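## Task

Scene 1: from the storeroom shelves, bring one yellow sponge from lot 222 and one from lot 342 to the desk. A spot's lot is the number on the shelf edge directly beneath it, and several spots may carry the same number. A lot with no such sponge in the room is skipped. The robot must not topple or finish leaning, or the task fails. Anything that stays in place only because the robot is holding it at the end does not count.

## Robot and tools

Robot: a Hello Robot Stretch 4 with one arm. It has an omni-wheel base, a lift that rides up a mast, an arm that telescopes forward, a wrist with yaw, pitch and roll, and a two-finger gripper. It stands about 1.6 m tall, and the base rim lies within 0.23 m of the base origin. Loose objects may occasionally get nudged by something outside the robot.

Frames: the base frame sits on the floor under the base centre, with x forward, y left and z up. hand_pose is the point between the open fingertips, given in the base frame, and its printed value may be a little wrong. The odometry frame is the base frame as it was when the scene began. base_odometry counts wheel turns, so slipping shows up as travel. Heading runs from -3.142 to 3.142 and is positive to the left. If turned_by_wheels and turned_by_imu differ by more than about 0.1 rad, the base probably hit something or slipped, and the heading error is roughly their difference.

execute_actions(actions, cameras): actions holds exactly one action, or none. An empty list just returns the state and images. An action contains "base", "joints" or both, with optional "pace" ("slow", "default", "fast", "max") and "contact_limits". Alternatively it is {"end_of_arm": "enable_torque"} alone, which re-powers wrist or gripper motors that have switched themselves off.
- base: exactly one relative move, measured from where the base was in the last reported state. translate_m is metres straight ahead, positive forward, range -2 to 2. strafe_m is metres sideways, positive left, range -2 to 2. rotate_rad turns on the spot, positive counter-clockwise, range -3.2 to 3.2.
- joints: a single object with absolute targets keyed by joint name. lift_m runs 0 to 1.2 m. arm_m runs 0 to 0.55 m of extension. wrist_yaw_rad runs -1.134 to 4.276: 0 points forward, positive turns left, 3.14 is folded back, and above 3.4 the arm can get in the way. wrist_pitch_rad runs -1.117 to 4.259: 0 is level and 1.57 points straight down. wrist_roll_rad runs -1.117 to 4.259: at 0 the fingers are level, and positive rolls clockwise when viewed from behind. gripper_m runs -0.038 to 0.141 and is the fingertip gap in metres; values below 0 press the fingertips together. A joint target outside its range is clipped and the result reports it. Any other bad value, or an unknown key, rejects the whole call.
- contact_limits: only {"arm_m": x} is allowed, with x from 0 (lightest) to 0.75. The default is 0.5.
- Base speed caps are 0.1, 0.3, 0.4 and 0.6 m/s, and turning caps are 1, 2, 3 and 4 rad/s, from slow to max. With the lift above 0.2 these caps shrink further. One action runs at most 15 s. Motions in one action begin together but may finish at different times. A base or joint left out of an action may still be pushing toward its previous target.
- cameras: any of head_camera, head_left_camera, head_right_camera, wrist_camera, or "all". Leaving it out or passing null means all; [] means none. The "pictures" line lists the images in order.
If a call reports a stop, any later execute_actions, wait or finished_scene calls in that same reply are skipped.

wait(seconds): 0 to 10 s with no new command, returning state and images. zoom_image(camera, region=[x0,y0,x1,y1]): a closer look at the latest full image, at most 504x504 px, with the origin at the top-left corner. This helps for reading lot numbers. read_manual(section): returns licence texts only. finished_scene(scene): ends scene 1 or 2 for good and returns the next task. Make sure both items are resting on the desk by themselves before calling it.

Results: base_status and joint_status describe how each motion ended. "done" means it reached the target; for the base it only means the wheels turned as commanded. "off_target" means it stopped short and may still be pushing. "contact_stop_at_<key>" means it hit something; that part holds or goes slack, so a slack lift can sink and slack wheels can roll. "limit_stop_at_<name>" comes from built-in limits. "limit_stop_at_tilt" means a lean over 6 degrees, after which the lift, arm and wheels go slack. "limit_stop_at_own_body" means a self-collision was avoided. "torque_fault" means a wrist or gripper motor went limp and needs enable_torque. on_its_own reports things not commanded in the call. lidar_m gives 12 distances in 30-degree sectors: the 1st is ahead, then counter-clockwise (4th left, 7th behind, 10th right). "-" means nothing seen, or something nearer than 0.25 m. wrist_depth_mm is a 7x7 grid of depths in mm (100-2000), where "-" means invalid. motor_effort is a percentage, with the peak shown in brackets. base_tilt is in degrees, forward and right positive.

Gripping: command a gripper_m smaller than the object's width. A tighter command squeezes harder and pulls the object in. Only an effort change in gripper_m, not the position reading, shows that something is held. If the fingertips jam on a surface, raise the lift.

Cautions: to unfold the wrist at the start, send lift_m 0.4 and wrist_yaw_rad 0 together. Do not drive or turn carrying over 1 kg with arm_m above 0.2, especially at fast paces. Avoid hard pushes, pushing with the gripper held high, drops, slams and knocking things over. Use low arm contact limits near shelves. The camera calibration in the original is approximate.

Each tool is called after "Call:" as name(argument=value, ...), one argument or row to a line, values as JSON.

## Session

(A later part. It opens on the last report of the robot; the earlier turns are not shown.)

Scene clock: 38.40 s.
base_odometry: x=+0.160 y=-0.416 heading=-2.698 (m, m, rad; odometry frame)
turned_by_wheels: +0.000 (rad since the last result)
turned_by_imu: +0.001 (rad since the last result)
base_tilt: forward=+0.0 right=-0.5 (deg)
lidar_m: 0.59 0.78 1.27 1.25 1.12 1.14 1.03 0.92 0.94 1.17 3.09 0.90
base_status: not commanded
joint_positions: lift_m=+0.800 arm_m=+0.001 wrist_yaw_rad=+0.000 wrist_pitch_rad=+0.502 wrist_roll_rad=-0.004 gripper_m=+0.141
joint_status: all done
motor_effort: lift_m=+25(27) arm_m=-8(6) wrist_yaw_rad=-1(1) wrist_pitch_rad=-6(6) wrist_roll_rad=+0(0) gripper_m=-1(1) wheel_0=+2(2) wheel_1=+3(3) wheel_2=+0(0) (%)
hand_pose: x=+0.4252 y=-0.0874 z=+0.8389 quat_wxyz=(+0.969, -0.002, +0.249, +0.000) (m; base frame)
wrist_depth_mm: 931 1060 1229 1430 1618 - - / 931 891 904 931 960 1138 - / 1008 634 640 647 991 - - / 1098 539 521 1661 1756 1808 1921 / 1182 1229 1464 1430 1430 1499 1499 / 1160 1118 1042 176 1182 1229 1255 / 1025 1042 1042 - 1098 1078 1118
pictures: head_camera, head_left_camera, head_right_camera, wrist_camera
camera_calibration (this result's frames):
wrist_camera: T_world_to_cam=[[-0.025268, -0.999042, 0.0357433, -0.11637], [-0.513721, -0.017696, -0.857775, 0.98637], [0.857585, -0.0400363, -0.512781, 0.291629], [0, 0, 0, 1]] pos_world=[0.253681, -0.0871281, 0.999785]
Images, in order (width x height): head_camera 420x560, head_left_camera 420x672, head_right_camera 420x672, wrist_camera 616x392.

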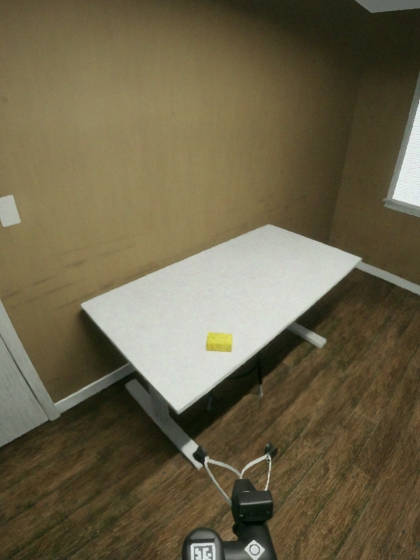

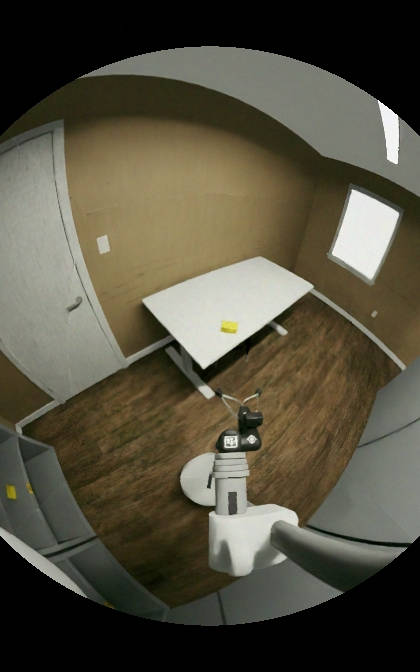

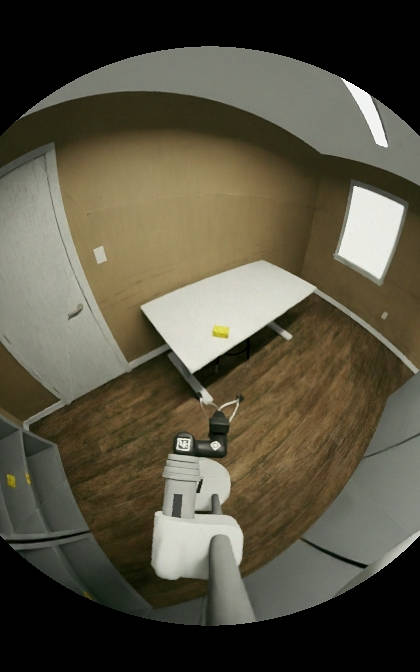

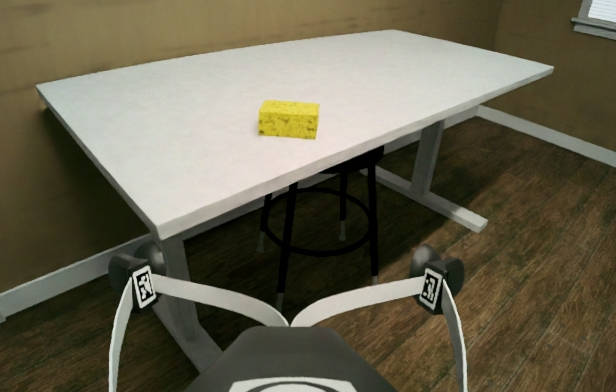

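Call:
execute_actions(
  actions=[
    {"base":{"rotate_rad":-2.46},"joints":{"wrist_pitch_rad":0,"gripper_m":0.0}},
  ],
)

Scene clock: 41.23 s.
base_odometry: x=+0.160 y=-0.416 heading=+1.126 (m, m, rad; odometry frame)
turned_by_wheels: -2.460 (rad since the last result)
turned_by_imu: -2.436 (rad since the last result)
base_tilt: forward=-0.1 right=-0.4 (deg)
lidar_m: 0.91 0.98 1.30 3.09 0.75 0.60 1.21 1.37 1.19 1.14 1.18 0.95
base_status: done
joint_positions: lift_m=+0.800 arm_m=+0.001 wrist_yaw_rad=+0.000 wrist_pitch_rad=+0.003 wrist_roll_rad=-0.004 gripper_m=+0.000
joint_status: all done
motor_effort: lift_m=+25(25) arm_m=-8(9) wrist_yaw_rad=-1(1) wrist_pitch_rad=-6(15) wrist_roll_rad=-1(0) gripper_m=-6(6) wheel_0=+1(8) wheel_1=+0(10) wheel_2=+1(7) (%)
hand_pose: x=+0.4609 y=-0.0874 z=+0.9770 quat_wxyz=(+1.000, -0.002, +0.001, +0.000) (m; base frame)
wrist_depth_mm: 661 676 676 691 707 723 723 / 668 683 691 707 707 715 732 / 683 691 699 707 715 732 750 / 691 699 707 715 732 741 750 / 691 707 715 723 732 750 759 / 699 715 189 194 741 759 768 / 707 715 732 - 750 768 778
pictures: head_camera, head_left_camera, head_right_camera, wrist_camera
camera_calibration (this result's frames):
wrist_camera: T_world_to_cam=[[-0.0391839, -0.999045, 0.0193108, -0.0979048], [-0.0400777, -0.0177388, -0.999039, 1.04288], [0.998428, -0.0399202, -0.0393444, -0.19556], [0, 0, 0, 1]] pos_world=[0.233212, -0.0871187, 1.03607]
Images, in order (width x height): head_camera 420x560, head_left_camera 420x672, head_right_camera 420x672, wrist_camera 616x392.

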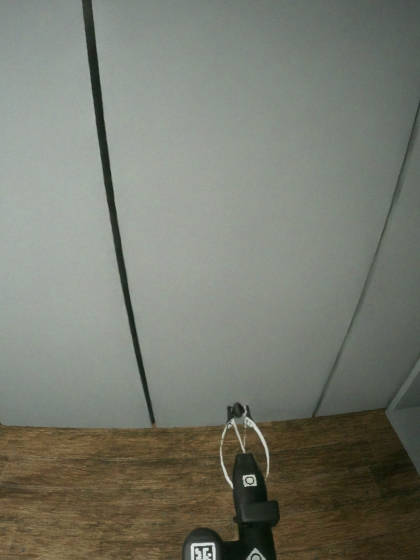

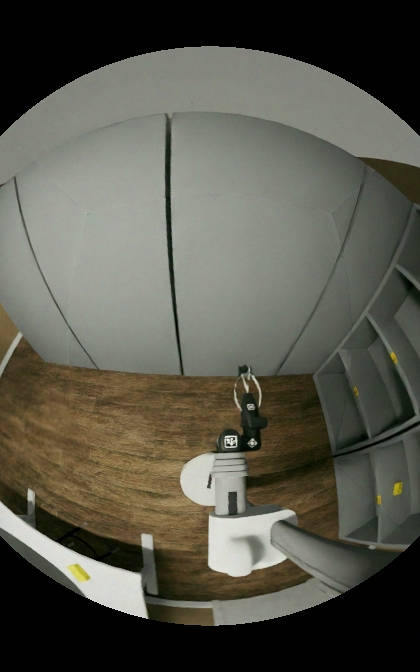

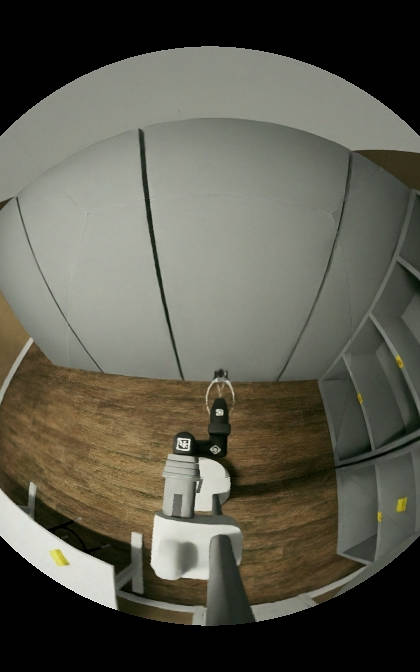

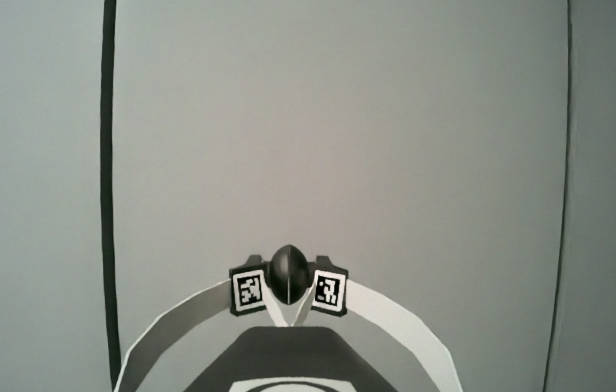

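Call:
execute_actions(
  actions=[
    {"base":{"translate_m":0.15},"joints":{"lift_m":0.5}},
  ],
  cameras=[],
)

Call:
execute_actions(
  actions=[
    {"base":{"strafe_m":1.5}},
  ],
)

Scene clock: 44.07 s.
base_odometry: x=+0.224 y=-0.281 heading=+1.126 (m, m, rad; odometry frame)
turned_by_wheels: +0.000 (rad since the last result)
turned_by_imu: +0.002 (rad since the last result)
base_tilt: forward=-0.1 right=-0.4 (deg)
lidar_m: 0.76 0.81 1.10 3.07 0.97 0.73 1.23 1.52 1.22 1.12 1.14 0.81
base_status: done
joint_positions: lift_m=+0.500 arm_m=+0.001 wrist_yaw_rad=+0.000 wrist_pitch_rad=+0.003 wrist_roll_rad=-0.004 gripper_m=+0.000
joint_status: all done
motor_effort: lift_m=+15(26) arm_m=-8(8) wrist_yaw_rad=-3(2) wrist_pitch_rad=-7(6) wrist_roll_rad=+0(1) gripper_m=-6(4) wheel_0=+2(6) wheel_1=+2(9) wheel_2=+1(11) (%)
hand_pose: x=+0.4608 y=-0.0874 z=+0.6779 quat_wxyz=(+1.000, -0.002, +0.001, +0.000) (m; base frame)
wrist_depth_mm: 530 530 539 549 564 569 580 / 535 544 544 559 569 574 580 / 539 544 554 564 574 585 591 / 544 549 559 569 580 585 597 / 554 559 559 569 585 591 603 / 554 559 189 194 585 603 609 / 564 564 574 - 591 609 615
pictures: none
No camera images: the call's "cameras" was empty. Leave "cameras" out to get every camera's image.

Scene clock: 50.40 s.
base_odometry: x=-1.130 y=+0.365 heading=+1.126 (m, m, rad; odometry frame)
turned_by_wheels: +0.000 (rad since the last result)
turned_by_imu: +0.006 (rad since the last result)
base_tilt: forward=-0.1 right=-0.4 (deg)
lidar_m: 0.74 0.80 1.65 1.57 1.61 0.72 0.67 0.73 0.97 2.64 1.10 0.82
base_status: done
joint_positions: lift_m=+0.500 arm_m=+0.001 wrist_yaw_rad=+0.000 wrist_pitch_rad=+0.003 wrist_roll_rad=-0.004 gripper_m=+0.000
joint_status: not commanded
motor_effort: lift_m=+14(15) arm_m=-9(9) wrist_yaw_rad=-2(0) wrist_pitch_rad=-6(6) wrist_roll_rad=+1(0) gripper_m=-5(3) wheel_0=-2(9) wheel_1=+2(12) wheel_2=+0(1) (%)
hand_pose: x=+0.4608 y=-0.0874 z=+0.6778 quat_wxyz=(+1.000, -0.002, +0.001, +0.000) (m; base frame)
wrist_depth_mm: 517 521 530 539 549 554 559 / 521 530 535 544 554 559 564 / 525 530 544 549 559 564 574 / 530 539 544 554 564 574 580 / 539 539 554 554 569 580 591 / 544 549 188 194 574 585 603 / 549 554 559 - 580 597 597
pictures: head_camera, head_left_camera, head_right_camera, wrist_camera
camera_calibration (this result's frames):
wrist_camera: T_world_to_cam=[[-0.0391862, -0.999045, 0.0193064, -0.0921254], [-0.0399644, -0.0177388, -0.999044, 0.74399], [0.998432, -0.0399203, -0.0392311, -0.207383], [0, 0, 0, 1]] pos_world=[0.233181, -0.0871187, 0.736922]
Images, in order (width x height): head_camera 420x560, head_left_camera 420x672, head_right_camera 420x672, wrist_camera 616x392.

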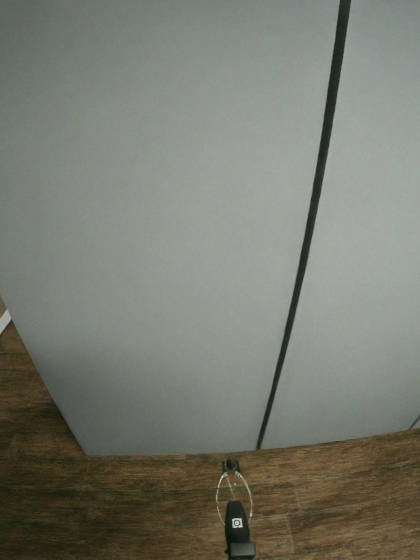

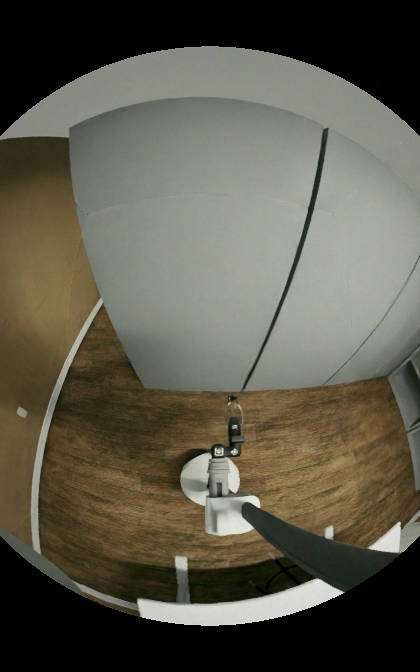

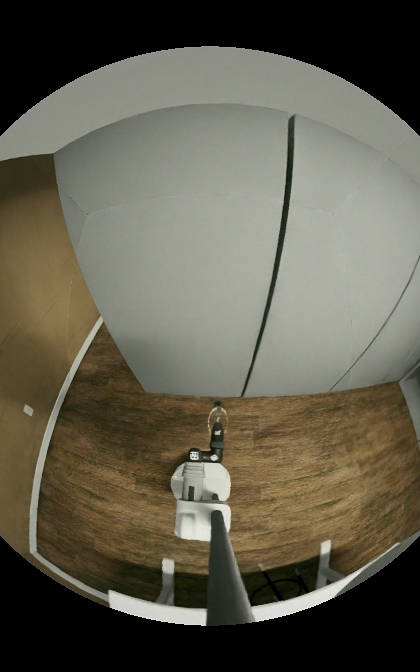

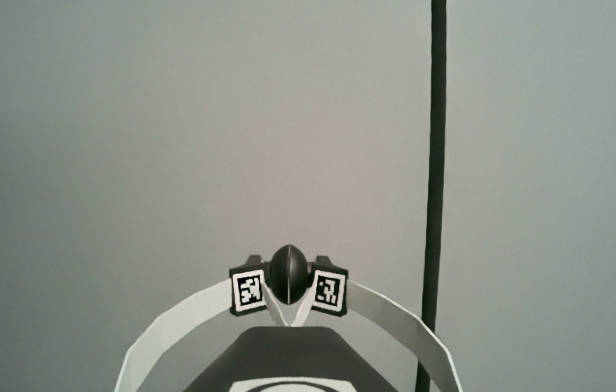

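Call:
execute_actions(
  actions=[
    {"base":{"strafe_m":1.0}},
  ],
  cameras=[],
)

Call:
execute_actions(
  actions=[
    {"base":{"translate_m":1.3}},
  ],
)

Scene clock: 55.33 s.
base_odometry: x=-2.032 y=+0.795 heading=+1.126 (m, m, rad; odometry frame)
turned_by_wheels: +0.000 (rad since the last result)
turned_by_imu: +0.004 (rad since the last result)
base_tilt: forward=-0.1 right=-0.4 (deg)
lidar_m: 2.20 0.89 0.61 0.58 0.60 0.85 1.48 0.97 1.03 3.08 1.12 0.87
base_status: done
joint_positions: lift_m=+0.500 arm_m=+0.001 wrist_yaw_rad=+0.000 wrist_pitch_rad=+0.003 wrist_roll_rad=-0.004 gripper_m=+0.000
joint_status: not commanded
motor_effort: lift_m=+15(15) arm_m=-8(9) wrist_yaw_rad=-1(2) wrist_pitch_rad=-6(8) wrist_roll_rad=+0(1) gripper_m=-5(4) wheel_0=+0(9) wheel_1=-1(11) wheel_2=+0(0) (%)
hand_pose: x=+0.4608 y=-0.0874 z=+0.6778 quat_wxyz=(+1.000, -0.002, +0.001, +0.000) (m; base frame)
wrist_depth_mm: 1078 1618 1921 1921 1921 559 559 / 1118 1708 1921 1983 - 564 559 / 1118 1708 1921 - - 569 569 / 1118 1708 - - - 574 580 / 1118 1708 - - 1025 580 580 / 1098 1537 189 195 750 585 591 / 1098 1255 1397 - 991 585 597
pictures: none
No camera images: the call's "cameras" was empty. Leave "cameras" out to get every camera's image.

Scene clock: 61.13 s.
base_odometry: x=-1.473 y=+1.968 heading=+1.126 (m, m, rad; odometry frame)
turned_by_wheels: +0.000 (rad since the last result)
turned_by_imu: +0.006 (rad since the last result)
base_tilt: forward=+0.0 right=-0.4 (deg)
lidar_m: 0.90 0.88 0.64 0.60 0.62 0.90 2.45 0.53 0.37 0.37 1.32 0.95
base_status: done
joint_positions: lift_m=+0.500 arm_m=+0.001 wrist_yaw_rad=+0.000 wrist_pitch_rad=+0.003 wrist_roll_rad=-0.004 gripper_m=+0.000
joint_status: not commanded
motor_effort: lift_m=+15(15) arm_m=-8(8) wrist_yaw_rad=-3(2) wrist_pitch_rad=-6(5) wrist_roll_rad=+0(0) gripper_m=-5(5) wheel_0=+3(7) wheel_1=+1(5) wheel_2=+0(11) (%)
hand_pose: x=+0.4608 y=-0.0874 z=+0.6778 quat_wxyz=(+1.000, -0.002, +0.001, +0.000) (m; base frame)
wrist_depth_mm: 661 668 683 691 699 707 723 / 676 683 699 699 707 723 723 / 683 683 699 707 715 723 732 / 676 691 707 715 732 732 750 / 691 699 707 723 732 741 741 / 699 707 189 194 741 741 750 / 707 715 723 - 741 759 768
pictures: head_camera, head_left_camera, head_right_camera, wrist_camera
camera_calibration (this result's frames):
wrist_camera: T_world_to_cam=[[-0.039186, -0.999045, 0.0193064, -0.0921252], [-0.0399643, -0.0177388, -0.999044, 0.743979], [0.998432, -0.0399201, -0.039231, -0.207383], [0, 0, 0, 1]] pos_world=[0.233181, -0.0871187, 0.73691]
Images, in order (width x height): head_camera 420x560, head_left_camera 420x672, head_right_camera 420x672, wrist_camera 616x392.

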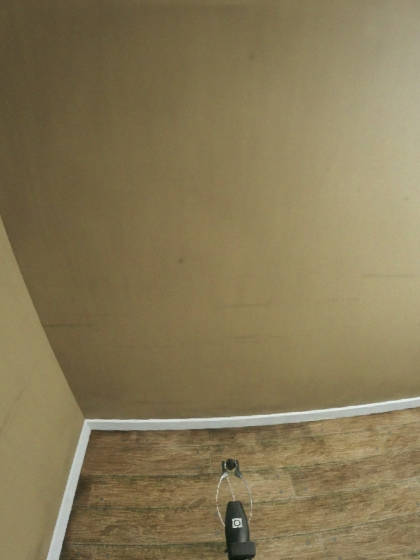

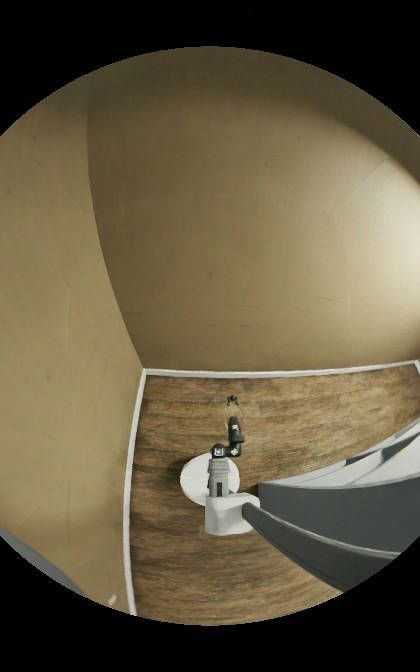

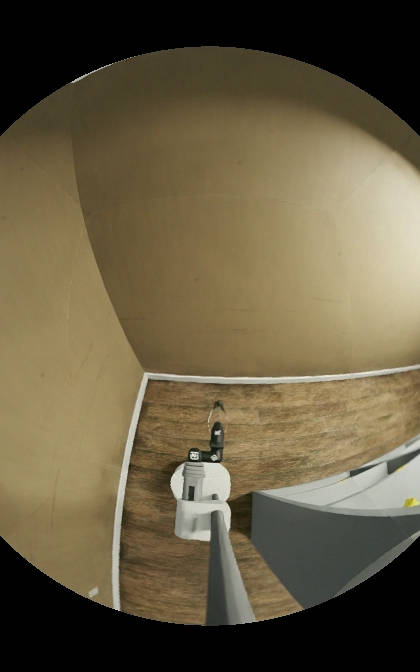

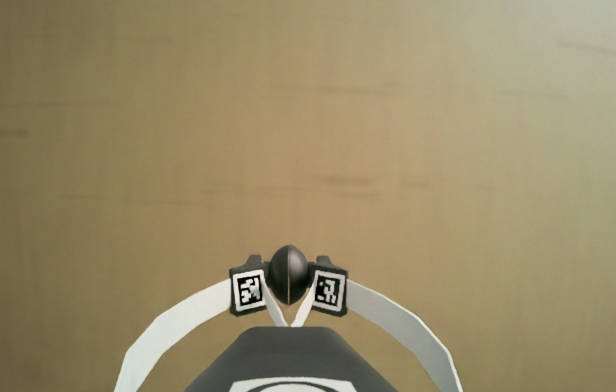

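Call:
execute_actions(
  actions=[
    {"base":{"rotate_rad":3.14}},
  ],
  cameras=[],
)

Call:
execute_actions(
  actions=[
    {"base":{"translate_m":-0.58}},
  ],
  cameras=[],
)

Call:
execute_actions(
  actions=[
    {"base":{"strafe_m":0.7}},
  ],
)

Scene clock: 64.43 s.
base_odometry: x=-1.473 y=+1.968 heading=-2.017 (m, m, rad; odometry frame)
turned_by_wheels: +3.140 (rad since the last result)
turned_by_imu: +3.111 (rad since the last result)
base_tilt: forward=-0.1 right=-0.5 (deg)
lidar_m: 2.53 0.52 0.35 0.34 1.31 0.97 0.90 0.90 0.65 0.60 0.63 0.89
base_status: done
joint_positions: lift_m=+0.500 arm_m=+0.001 wrist_yaw_rad=+0.000 wrist_pitch_rad=+0.003 wrist_roll_rad=-0.004 gripper_m=+0.000
joint_status: not commanded
motor_effort: lift_m=+16(16) arm_m=-8(8) wrist_yaw_rad=-1(4) wrist_pitch_rad=-7(7) wrist_roll_rad=-1(1) gripper_m=-3(6) wheel_0=-1(7) wheel_1=-3(8) wheel_2=-1(8) (%)
hand_pose: x=+0.4609 y=-0.0874 z=+0.6778 quat_wxyz=(+1.000, -0.002, +0.001, +0.000) (m; base frame)
wrist_depth_mm: - - - - 1921 1025 741 / - - - - 1921 1042 750 / - - - - 1921 1025 750 / - - - - 1921 1042 741 / - - - - 1863 1042 741 / 1808 1808 189 195 1366 1008 732 / 1366 1255 1430 - 1366 931 723
pictures: none
No camera images: the call's "cameras" was empty. Leave "cameras" out to get every camera's image.

Scene clock: 67.83 s.
base_odometry: x=-1.223 y=+2.491 heading=-2.018 (m, m, rad; odometry frame)
turned_by_wheels: +0.000 (rad since the last result)
turned_by_imu: -0.001 (rad since the last result)
base_tilt: forward=+0.0 right=-0.5 (deg)
lidar_m: 2.46 0.72 0.93 1.36 0.49 0.34 0.33 0.35 0.53 0.59 0.64 0.87
base_status: done
joint_positions: lift_m=+0.500 arm_m=+0.001 wrist_yaw_rad=+0.000 wrist_pitch_rad=+0.003 wrist_roll_rad=-0.004 gripper_m=+0.000
joint_status: not commanded
motor_effort: lift_m=+15(15) arm_m=-8(9) wrist_yaw_rad=-4(2) wrist_pitch_rad=-6(9) wrist_roll_rad=-1(0) gripper_m=-5(5) wheel_0=-1(7) wheel_1=-2(7) wheel_2=+0(10) (%)
hand_pose: x=+0.4608 y=-0.0874 z=+0.6778 quat_wxyz=(+1.000, -0.002, +0.001, +0.000) (m; base frame)
wrist_depth_mm: 707 - - - 1863 1008 723 / 715 - - - 1863 1008 732 / 723 - - - 1863 1042 741 / 732 - - - 1921 1025 741 / 732 - - - 1863 1025 732 / 723 1863 189 193 1336 991 732 / 723 1255 1430 - 1366 931 715
pictures: none
No camera images: the call's "cameras" was empty. Leave "cameras" out to get every camera's image.

Scene clock: 71.50 s.
base_odometry: x=-0.591 y=+2.189 heading=-2.017 (m, m, rad; odometry frame)
turned_by_wheels: +0.000 (rad since the last result)
turned_by_imu: +0.003 (rad since the last result)
base_tilt: forward=+0.0 right=-0.4 (deg)
lidar_m: 0.61 0.65 0.90 1.33 0.49 0.36 0.33 0.35 0.50 1.29 1.36 0.64
base_status: done
joint_positions: lift_m=+0.500 arm_m=+0.001 wrist_yaw_rad=+0.000 wrist_pitch_rad=+0.003 wrist_roll_rad=-0.004 gripper_m=+0.000
joint_status: not commanded
motor_effort: lift_m=+16(16) arm_m=-8(8) wrist_yaw_rad=-2(1) wrist_pitch_rad=-6(7) wrist_roll_rad=+0(0) gripper_m=-5(5) wheel_0=+0(10) wheel_1=+1(10) wheel_2=+1(1) (%)
hand_pose: x=+0.4608 y=-0.0874 z=+0.6778 quat_wxyz=(+1.000, -0.002, +0.001, +0.000) (m; base frame)
wrist_depth_mm: 621 615 621 621 585 439 1661 / 820 831 831 842 661 442 1618 / 831 842 842 854 661 445 1618 / 842 854 854 878 654 1921 1618 / 809 842 866 866 654 1983 1618 / 492 512 189 194 466 1661 1576 / 415 415 427 - 433 1336 1430
pictures: head_camera, head_left_camera, head_right_camera, wrist_camera
camera_calibration (this result's frames):
wrist_camera: T_world_to_cam=[[-0.0391215, -0.999048, 0.0193038, -0.0921335], [-0.0399362, -0.0177399, -0.999045, 0.743917], [0.998436, -0.0398551, -0.0392042, -0.207402], [0, 0, 0, 1]] pos_world=[0.233183, -0.0871149, 0.736854]
Images, in order (width x height): head_camera 420x560, head_left_camera 420x672, head_right_camera 420x672, wrist_camera 616x392.

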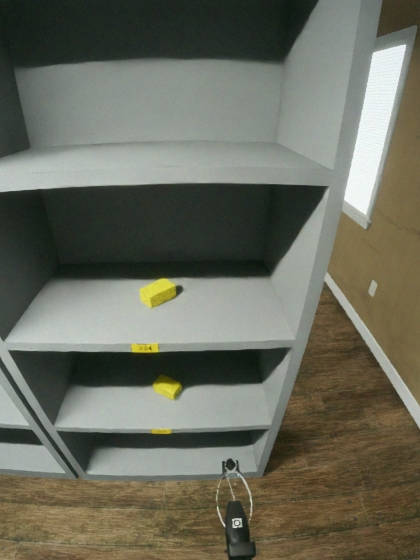

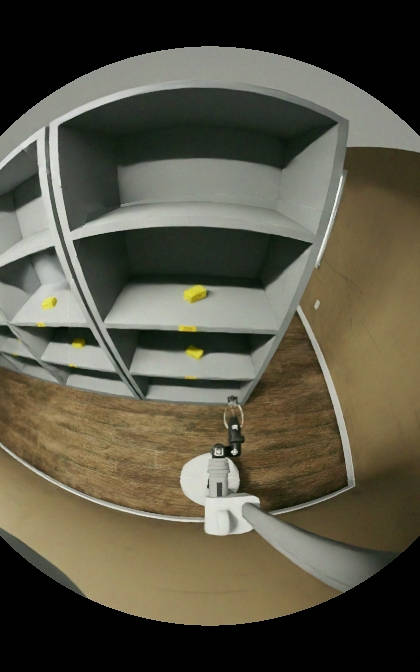

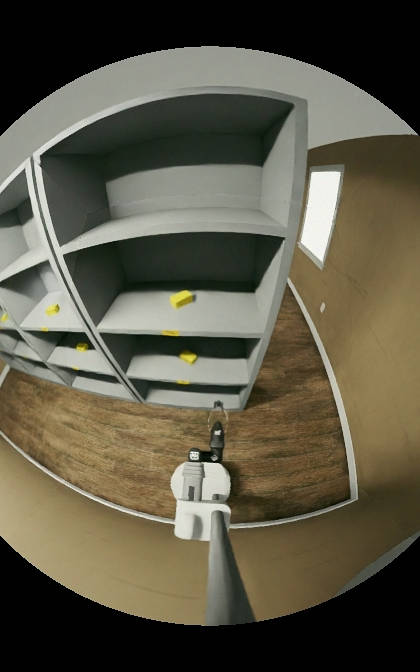

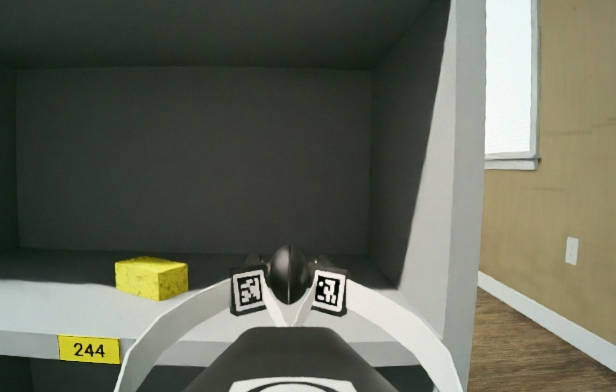

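Call:
zoom_image(
  camera="head_camera",
  region=[100,320,200,450],
)

Call:
execute_actions(
  actions=[
    {"base":{"strafe_m":1.1}},
  ],
)

Region (100, 320, 200, 450) of head_camera's 420x560 image, scaled by 3.877, with more detail than that image has; it fills the left 388 columns of this view, and the rest is white.

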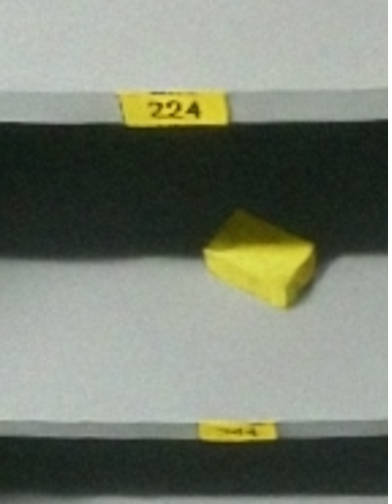

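Scene clock: 76.70 s.
base_odometry: x=+0.401 y=+1.714 heading=-2.017 (m, m, rad; odometry frame)
turned_by_wheels: +0.000 (rad since the last result)
turned_by_imu: +0.005 (rad since the last result)
base_tilt: forward=+0.0 right=-0.4 (deg)
lidar_m: 0.62 0.66 0.92 1.28 0.47 0.33 0.32 0.33 0.49 1.41 0.93 0.67
base_status: done
joint_positions: lift_m=+0.500 arm_m=+0.001 wrist_yaw_rad=+0.000 wrist_pitch_rad=+0.003 wrist_roll_rad=-0.004 gripper_m=+0.000
joint_status: not commanded
motor_effort: lift_m=+16(15) arm_m=-8(8) wrist_yaw_rad=-2(3) wrist_pitch_rad=-7(6) wrist_roll_rad=+0(1) gripper_m=-5(5) wheel_0=+0(9) wheel_1=+1(12) wheel_2=+1(1) (%)
hand_pose: x=+0.4608 y=-0.0874 z=+0.6778 quat_wxyz=(+1.000, -0.002, +0.001, +0.000) (m; base frame)
wrist_depth_mm: 627 609 621 621 615 564 484 / 723 842 854 854 854 668 473 / 732 854 854 866 878 668 477 / 741 854 854 878 878 668 477 / 707 842 878 878 891 661 477 / 492 512 189 194 466 539 459 / 430 430 433 - 445 455 459
pictures: head_camera, head_left_camera, head_right_camera, wrist_camera
camera_calibration (this result's frames):
wrist_camera: T_world_to_cam=[[-0.0391219, -0.999048, 0.0193034, -0.092133], [-0.0399254, -0.0177399, -0.999045, 0.743906], [0.998436, -0.0398552, -0.0391934, -0.20741], [0, 0, 0, 1]] pos_world=[0.233182, -0.0871149, 0.736845]
Images, in order (width x height): head_camera 420x560, head_left_camera 420x672, head_right_camera 420x672, wrist_camera 616x392.

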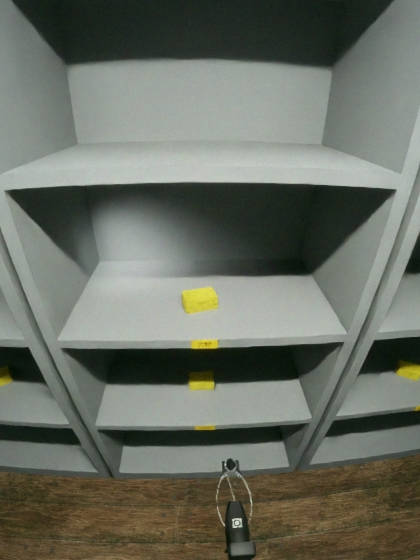

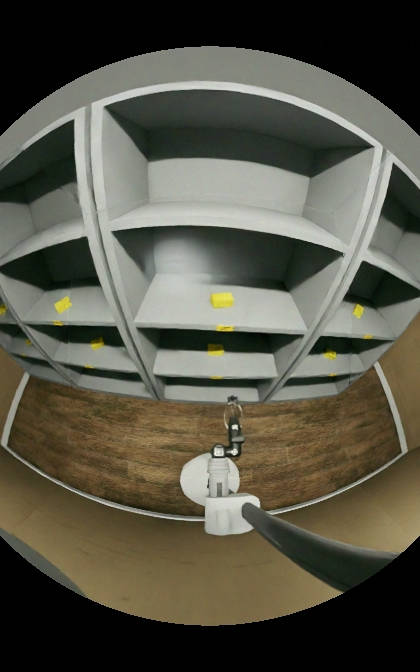

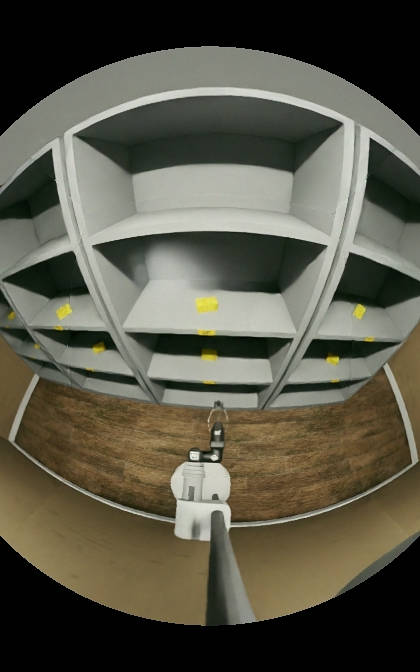

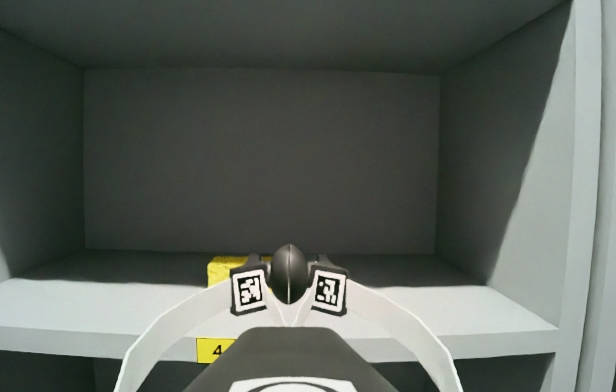

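Call:
zoom_image(
  camera="head_camera",
  region=[150,320,260,450],
)

Call:
execute_actions(
  actions=[
    {"base":{"strafe_m":0.85}},
  ],
)

Region (150, 320, 260, 450) of head_camera's 420x560 image, scaled by 3.877, with more detail than that image has; it fills the left 426 columns of this view, and the rest is white.

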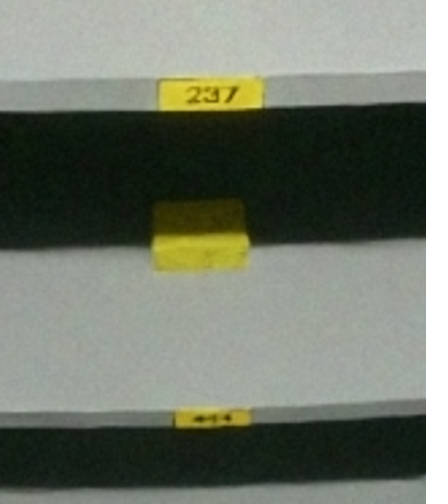

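Scene clock: 81.10 s.
base_odometry: x=+1.167 y=+1.347 heading=-2.017 (m, m, rad; odometry frame)
turned_by_wheels: +0.000 (rad since the last result)
turned_by_imu: +0.004 (rad since the last result)
base_tilt: forward=-0.1 right=-0.5 (deg)
lidar_m: 0.63 0.66 0.94 1.26 0.46 0.32 0.29 0.34 0.50 1.36 0.93 0.67
base_status: done
joint_positions: lift_m=+0.500 arm_m=+0.001 wrist_yaw_rad=+0.000 wrist_pitch_rad=+0.003 wrist_roll_rad=-0.004 gripper_m=+0.000
joint_status: not commanded
motor_effort: lift_m=+16(15) arm_m=-9(8) wrist_yaw_rad=-3(2) wrist_pitch_rad=-6(6) wrist_roll_rad=+0(0) gripper_m=-4(3) wheel_0=-1(9) wheel_1=+0(12) wheel_2=+1(2) (%)
hand_pose: x=+0.4608 y=-0.0874 z=+0.6778 quat_wxyz=(+1.000, -0.002, +0.001, +0.000) (m; base frame)
wrist_depth_mm: 627 615 621 621 603 496 436 / 809 854 866 866 854 500 445 / 842 866 866 878 878 504 445 / 854 854 878 891 891 504 455 / 778 842 866 878 788 500 455 / 492 512 189 193 462 462 466 / 798 439 449 - 455 462 469
pictures: head_camera, head_left_camera, head_right_camera, wrist_camera
camera_calibration (this result's frames):
wrist_camera: T_world_to_cam=[[-0.0391221, -0.999048, 0.0193032, -0.0921328], [-0.0399193, -0.0177399, -0.999045, 0.743901], [0.998437, -0.0398553, -0.0391872, -0.207415], [0, 0, 0, 1]] pos_world=[0.233182, -0.0871149, 0.736841]
Images, in order (width x height): head_camera 420x560, head_left_camera 420x672, head_right_camera 420x672, wrist_camera 616x392.

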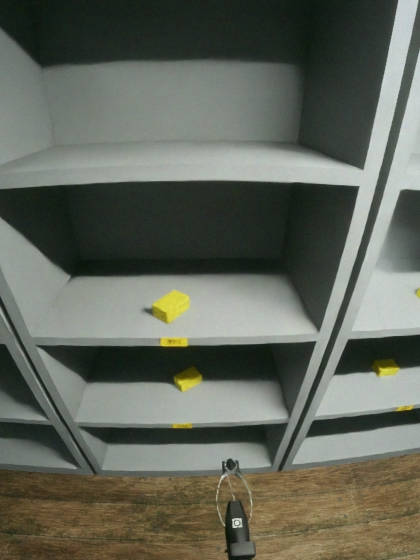

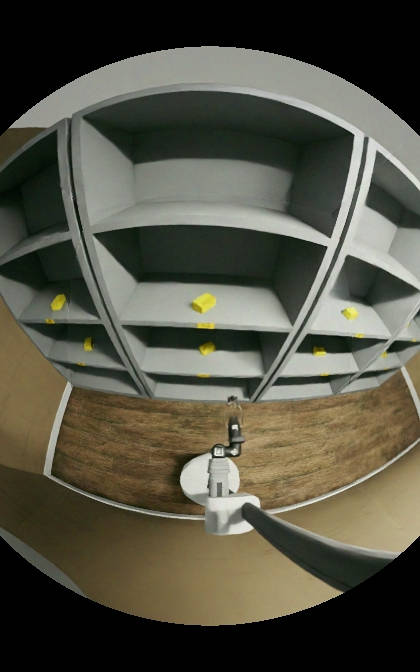

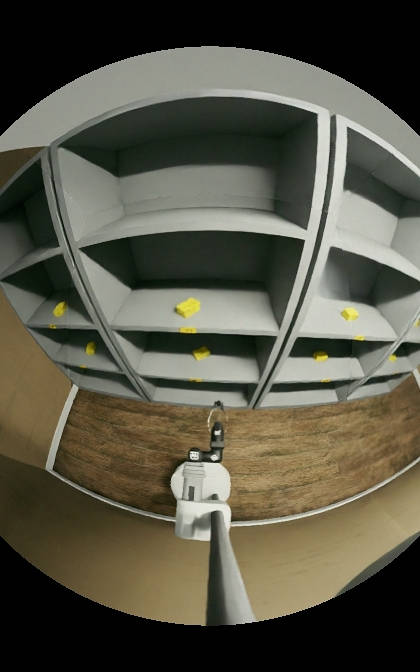

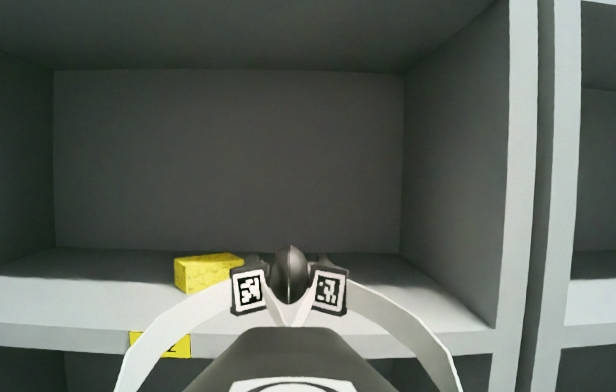

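Call:
zoom_image(
  camera="head_camera",
  region=[130,320,230,450],
)

Call:
execute_actions(
  actions=[
    {"base":{"strafe_m":0.15},"joints":{"gripper_m":0.141}},
  ],
  cameras=["wrist_camera","head_camera"],
)

Region (130, 320, 230, 450) of head_camera's 420x560 image, scaled by 3.877, with more detail than that image has; it fills the left 388 columns of this view, and the rest is white.

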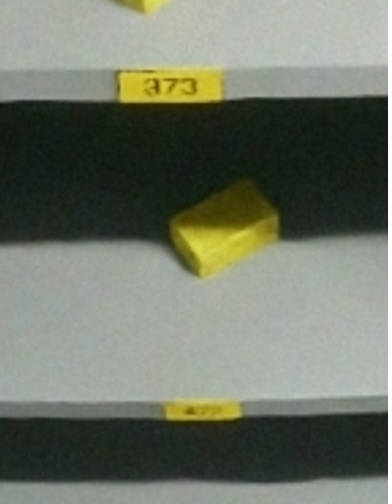

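Scene clock: 83.87 s.
base_odometry: x=+1.303 y=+1.282 heading=-2.017 (m, m, rad; odometry frame)
turned_by_wheels: +0.000 (rad since the last result)
turned_by_imu: +0.002 (rad since the last result)
base_tilt: forward=+0.0 right=-0.4 (deg)
lidar_m: 0.63 0.66 0.96 1.22 0.43 0.32 0.27 0.33 0.48 1.37 0.92 0.67
base_status: done
joint_positions: lift_m=+0.500 arm_m=+0.001 wrist_yaw_rad=+0.000 wrist_pitch_rad=+0.003 wrist_roll_rad=-0.004 gripper_m=+0.141
joint_status: all done
motor_effort: lift_m=+15(16) arm_m=-9(8) wrist_yaw_rad=-1(1) wrist_pitch_rad=-7(6) wrist_roll_rad=-1(1) gripper_m=+0(3) wheel_0=-1(9) wheel_1=+1(11) wheel_2=+1(1) (%)
hand_pose: x=+0.4608 y=-0.0874 z=+0.6778 quat_wxyz=(+1.000, -0.002, +0.001, +0.000) (m; base frame)
wrist_depth_mm: 585 615 621 621 609 580 549 / 634 854 854 866 891 741 564 / 640 866 866 878 891 788 564 / 640 866 878 891 904 798 569 / 640 788 878 891 891 732 564 / 492 445 455 176 462 496 517 / 591 768 449 - 459 627 517
pictures: head_camera, wrist_camera
camera_calibration (this result's frames):
wrist_camera: T_world_to_cam=[[-0.0391219, -0.999048, 0.0193033, -0.0921329], [-0.0399192, -0.01774, -0.999045, 0.743901], [0.998437, -0.0398551, -0.0391872, -0.207415], [0, 0, 0, 1]] pos_world=[0.233182, -0.0871149, 0.736841]
Images, in order (width x height): head_camera 420x560, wrist_camera 616x392.

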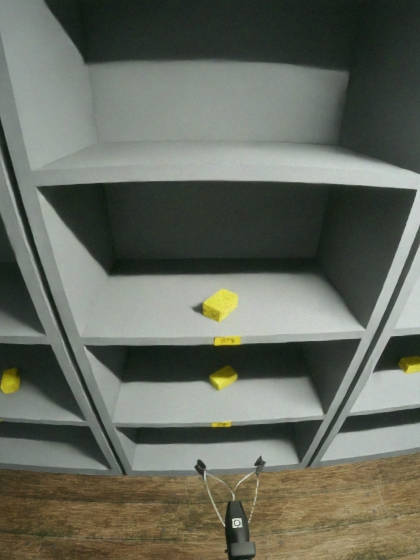

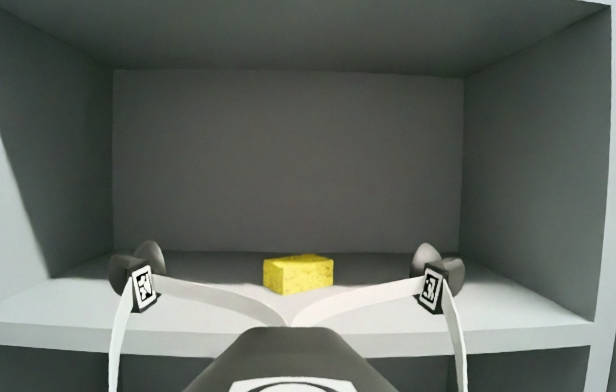

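Call:
execute_actions(
  actions=[
    {"joints":{"wrist_pitch_rad":0.4,"lift_m":0.56}},
  ],
  cameras=["wrist_camera"],
)

Scene clock: 85.50 s.
base_odometry: x=+1.303 y=+1.282 heading=-2.017 (m, m, rad; odometry frame)
turned_by_wheels: +0.000 (rad since the last result)
turned_by_imu: +0.001 (rad since the last result)
base_tilt: forward=+0.0 right=-0.5 (deg)
lidar_m: 0.63 0.64 0.96 1.24 0.44 0.32 0.29 0.33 0.47 1.38 0.93 0.67
base_status: not commanded
joint_positions: lift_m=+0.560 arm_m=+0.001 wrist_yaw_rad=+0.000 wrist_pitch_rad=+0.402 wrist_roll_rad=-0.004 gripper_m=+0.141
joint_status: all done
motor_effort: lift_m=+25(26) arm_m=-8(8) wrist_yaw_rad=-2(1) wrist_pitch_rad=-5(4) wrist_roll_rad=+0(0) gripper_m=-2(1) wheel_0=-1(1) wheel_1=+1(0) wheel_2=+1(1) (%)
hand_pose: x=+0.4379 y=-0.0874 z=+0.6249 quat_wxyz=(+0.980, -0.002, +0.200, +0.000) (m; base frame)
wrist_depth_mm: 621 778 788 798 809 778 564 / 627 820 842 854 842 788 564 / 597 676 691 621 732 699 569 / 477 484 496 504 512 521 521 / 647 854 1060 1042 1042 741 549 / 634 778 866 176 904 715 597 / 640 768 788 - 831 715 640
pictures: wrist_camera
camera_calibration (this result's frames):
wrist_camera: T_world_to_cam=[[-0.028536, -0.999047, 0.0330341, -0.105231], [-0.425043, -0.0177837, -0.904999, 0.800041], [0.904723, -0.0398659, -0.42413, 0.0950627], [0, 0, 0, 1]] pos_world=[0.251043, -0.0871128, 0.767831]
Images, in order (width x height): wrist_camera 616x392.

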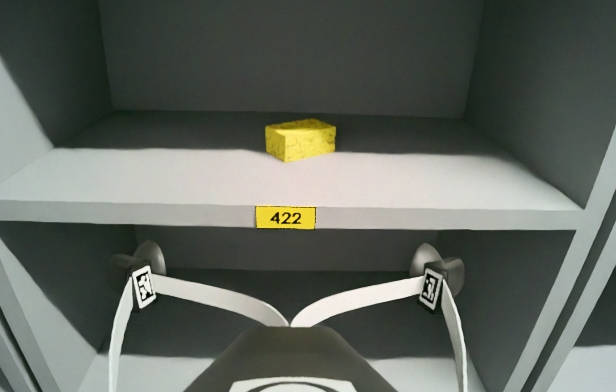

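Call:
execute_actions(
  actions=[
    {"base":{"strafe_m":0.75}},
  ],
  cameras=["wrist_camera","head_camera"],
)

Call:
zoom_image(
  camera="head_camera",
  region=[120,320,280,450],
)

Scene clock: 94.43 s.
base_odometry: x=+1.979 y=+0.959 heading=-2.017 (m, m, rad; odometry frame)
turned_by_wheels: +0.000 (rad since the last result)
turned_by_imu: +0.005 (rad since the last result)
base_tilt: forward=+0.0 right=-0.4 (deg)
lidar_m: 0.65 0.68 0.56 0.52 0.42 0.30 0.29 0.32 0.45 1.35 0.93 0.66
base_status: done
joint_positions: lift_m=+0.560 arm_m=+0.001 wrist_yaw_rad=+0.000 wrist_pitch_rad=+0.402 wrist_roll_rad=-0.004 gripper_m=+0.141
joint_status: not commanded
motor_effort: lift_m=+25(26) arm_m=-8(8) wrist_yaw_rad=-2(1) wrist_pitch_rad=-6(5) wrist_roll_rad=+0(0) gripper_m=-1(2) wheel_0=+1(10) wheel_1=+2(12) wheel_2=+1(2) (%)
hand_pose: x=+0.4378 y=-0.0874 z=+0.6250 quat_wxyz=(+0.980, -0.002, +0.200, +0.000) (m; base frame)
wrist_depth_mm: 798 788 798 820 809 433 410 / 831 842 854 866 820 459 433 / 668 676 634 707 668 469 668 / 504 492 500 504 512 500 521 / 917 1008 1042 1060 809 544 1078 / 866 866 866 176 699 597 960 / 778 778 809 - 768 778 820
pictures: head_camera, wrist_camera
camera_calibration (this result's frames):
wrist_camera: T_world_to_cam=[[-0.0285303, -0.999047, 0.0330392, -0.105238], [-0.425203, -0.0177837, -0.904923, 0.800077], [0.904648, -0.0398661, -0.42429, 0.0952236], [0, 0, 0, 1]] pos_world=[0.251049, -0.0871128, 0.767887]
Images, in order (width x height): head_camera 420x560, wrist_camera 616x392.

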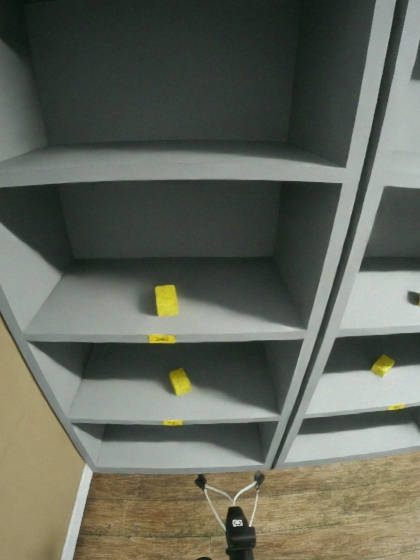

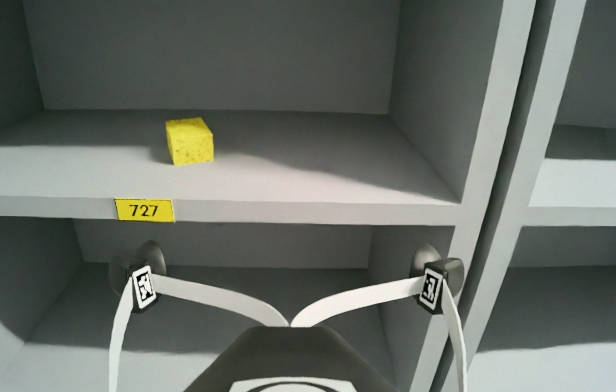

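Region (120, 320, 280, 450) of head_camera's 420x560 image, scaled by 3.150, with more detail than that image has; it fills the top 410 rows of this view, and the rest is white.

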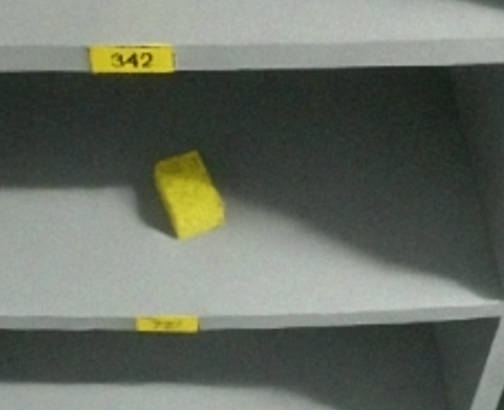

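Call:
execute_actions(
  actions=[
    {"base":{"strafe_m":0.2},"joints":{"wrist_pitch_rad":0.2,"lift_m":0.93,"gripper_m":0.11}},
  ],
  cameras=["wrist_camera","head_camera"],
)

Scene clock: 97.47 s.
base_odometry: x=+2.160 y=+0.873 heading=-2.017 (m, m, rad; odometry frame)
turned_by_wheels: +0.000 (rad since the last result)
turned_by_imu: +0.002 (rad since the last result)
base_tilt: forward=+0.0 right=-0.4 (deg)
lidar_m: 0.63 0.52 0.36 0.31 0.37 0.31 0.28 0.30 0.47 1.35 0.95 0.66
base_status: done
joint_positions: lift_m=+0.930 arm_m=+0.001 wrist_yaw_rad=+0.000 wrist_pitch_rad=+0.203 wrist_roll_rad=-0.004 gripper_m=+0.110
joint_status: all done
motor_effort: lift_m=+25(24) arm_m=-8(8) wrist_yaw_rad=-2(3) wrist_pitch_rad=-7(10) wrist_roll_rad=+0(1) gripper_m=-1(1) wheel_0=-1(9) wheel_1=+0(12) wheel_2=+1(0) (%)
hand_pose: x=+0.4549 y=-0.0874 z=+1.0497 quat_wxyz=(+0.995, -0.002, +0.101, +0.000) (m; base frame)
wrist_depth_mm: 603 809 820 820 842 809 580 / 603 831 854 854 866 809 585 / 615 854 878 891 891 831 591 / 544 549 564 539 597 609 559 / 585 466 946 960 477 715 539 / 621 750 976 991 991 798 574 / 609 798 878 - 904 732 569
pictures: head_camera, wrist_camera
camera_calibration (this result's frames):
wrist_camera: T_world_to_cam=[[-0.0345065, -0.999047, 0.026715, -0.109424], [-0.237656, -0.0177615, -0.971187, 1.17592], [0.970736, -0.0398613, -0.236817, 0.0331161], [0, 0, 0, 1]] pos_world=[0.243543, -0.0871139, 1.15281]
Images, in order (width x height): head_camera 420x560, wrist_camera 616x392.

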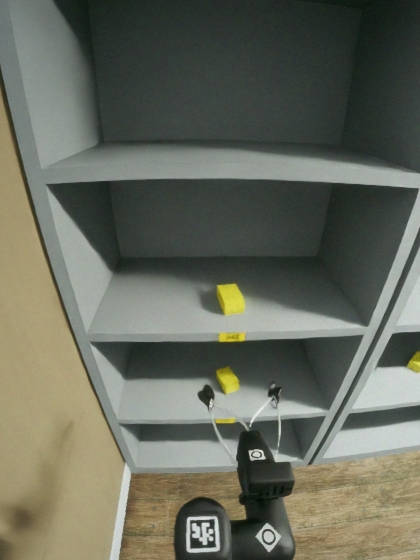

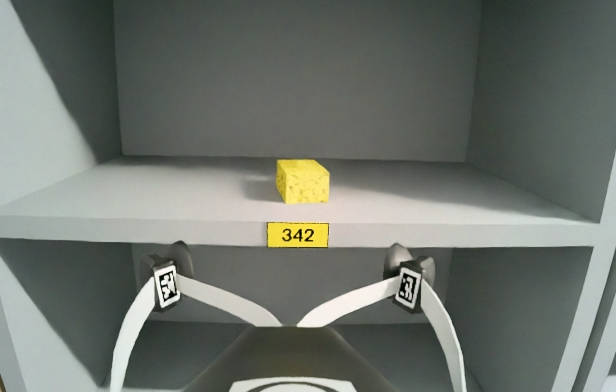

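Call:
execute_actions(
  actions=[
    {"joints":{"arm_m":0.25,"wrist_yaw_rad":-0.05,"lift_m":0.925}},
  ],
  cameras=["wrist_camera"],
)

Scene clock: 99.60 s.
base_odometry: x=+2.160 y=+0.873 heading=-2.017 (m, m, rad; odometry frame)
turned_by_wheels: +0.000 (rad since the last result)
turned_by_imu: +0.001 (rad since the last result)
base_tilt: forward=+0.0 right=-0.4 (deg)
lidar_m: 0.65 0.52 0.33 0.33 0.35 0.30 0.29 0.30 0.46 1.29 0.94 0.69
base_status: not commanded
joint_positions: lift_m=+0.925 arm_m=+0.249 wrist_yaw_rad=-0.050 wrist_pitch_rad=+0.202 wrist_roll_rad=-0.004 gripper_m=+0.110
joint_status: all done
motor_effort: lift_m=+14(25) arm_m=+8(10) wrist_yaw_rad=+0(2) wrist_pitch_rad=-6(8) wrist_roll_rad=-1(1) gripper_m=-1(1) wheel_0=-1(1) wheel_1=+0(0) wheel_2=+1(1) (%)
hand_pose: x=+0.6973 y=-0.1014 z=+1.0457 quat_wxyz=(+0.995, +0.000, +0.101, -0.025) (m; base frame)
wrist_depth_mm: 574 585 597 603 609 627 544 / 585 603 621 621 640 647 549 / 609 621 640 654 661 676 554 / 525 535 549 559 574 591 539 / 343 351 342 310 375 377 379 / 256 240 244 262 251 277 276 / 225 229 233 - 247 254 259
pictures: wrist_camera
camera_calibration (this result's frames):
wrist_camera: T_world_to_cam=[[-0.0844329, -0.996071, 0.0266992, -0.0798302], [-0.237805, -0.0058774, -0.971295, 1.23085], [0.967636, -0.0883584, -0.236374, -0.206911], [0, 0, 0, 1]] pos_world=[0.486176, -0.0905647, 1.14874]
Images, in order (width x height): wrist_camera 616x392.

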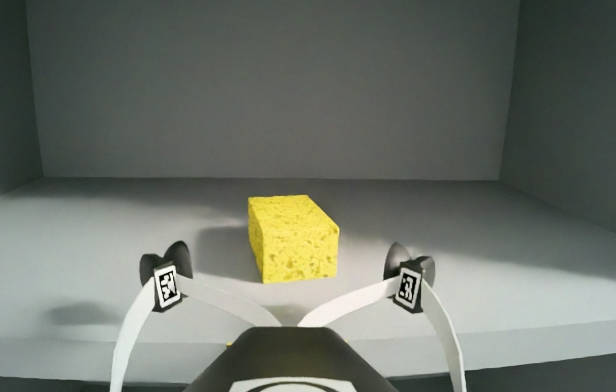

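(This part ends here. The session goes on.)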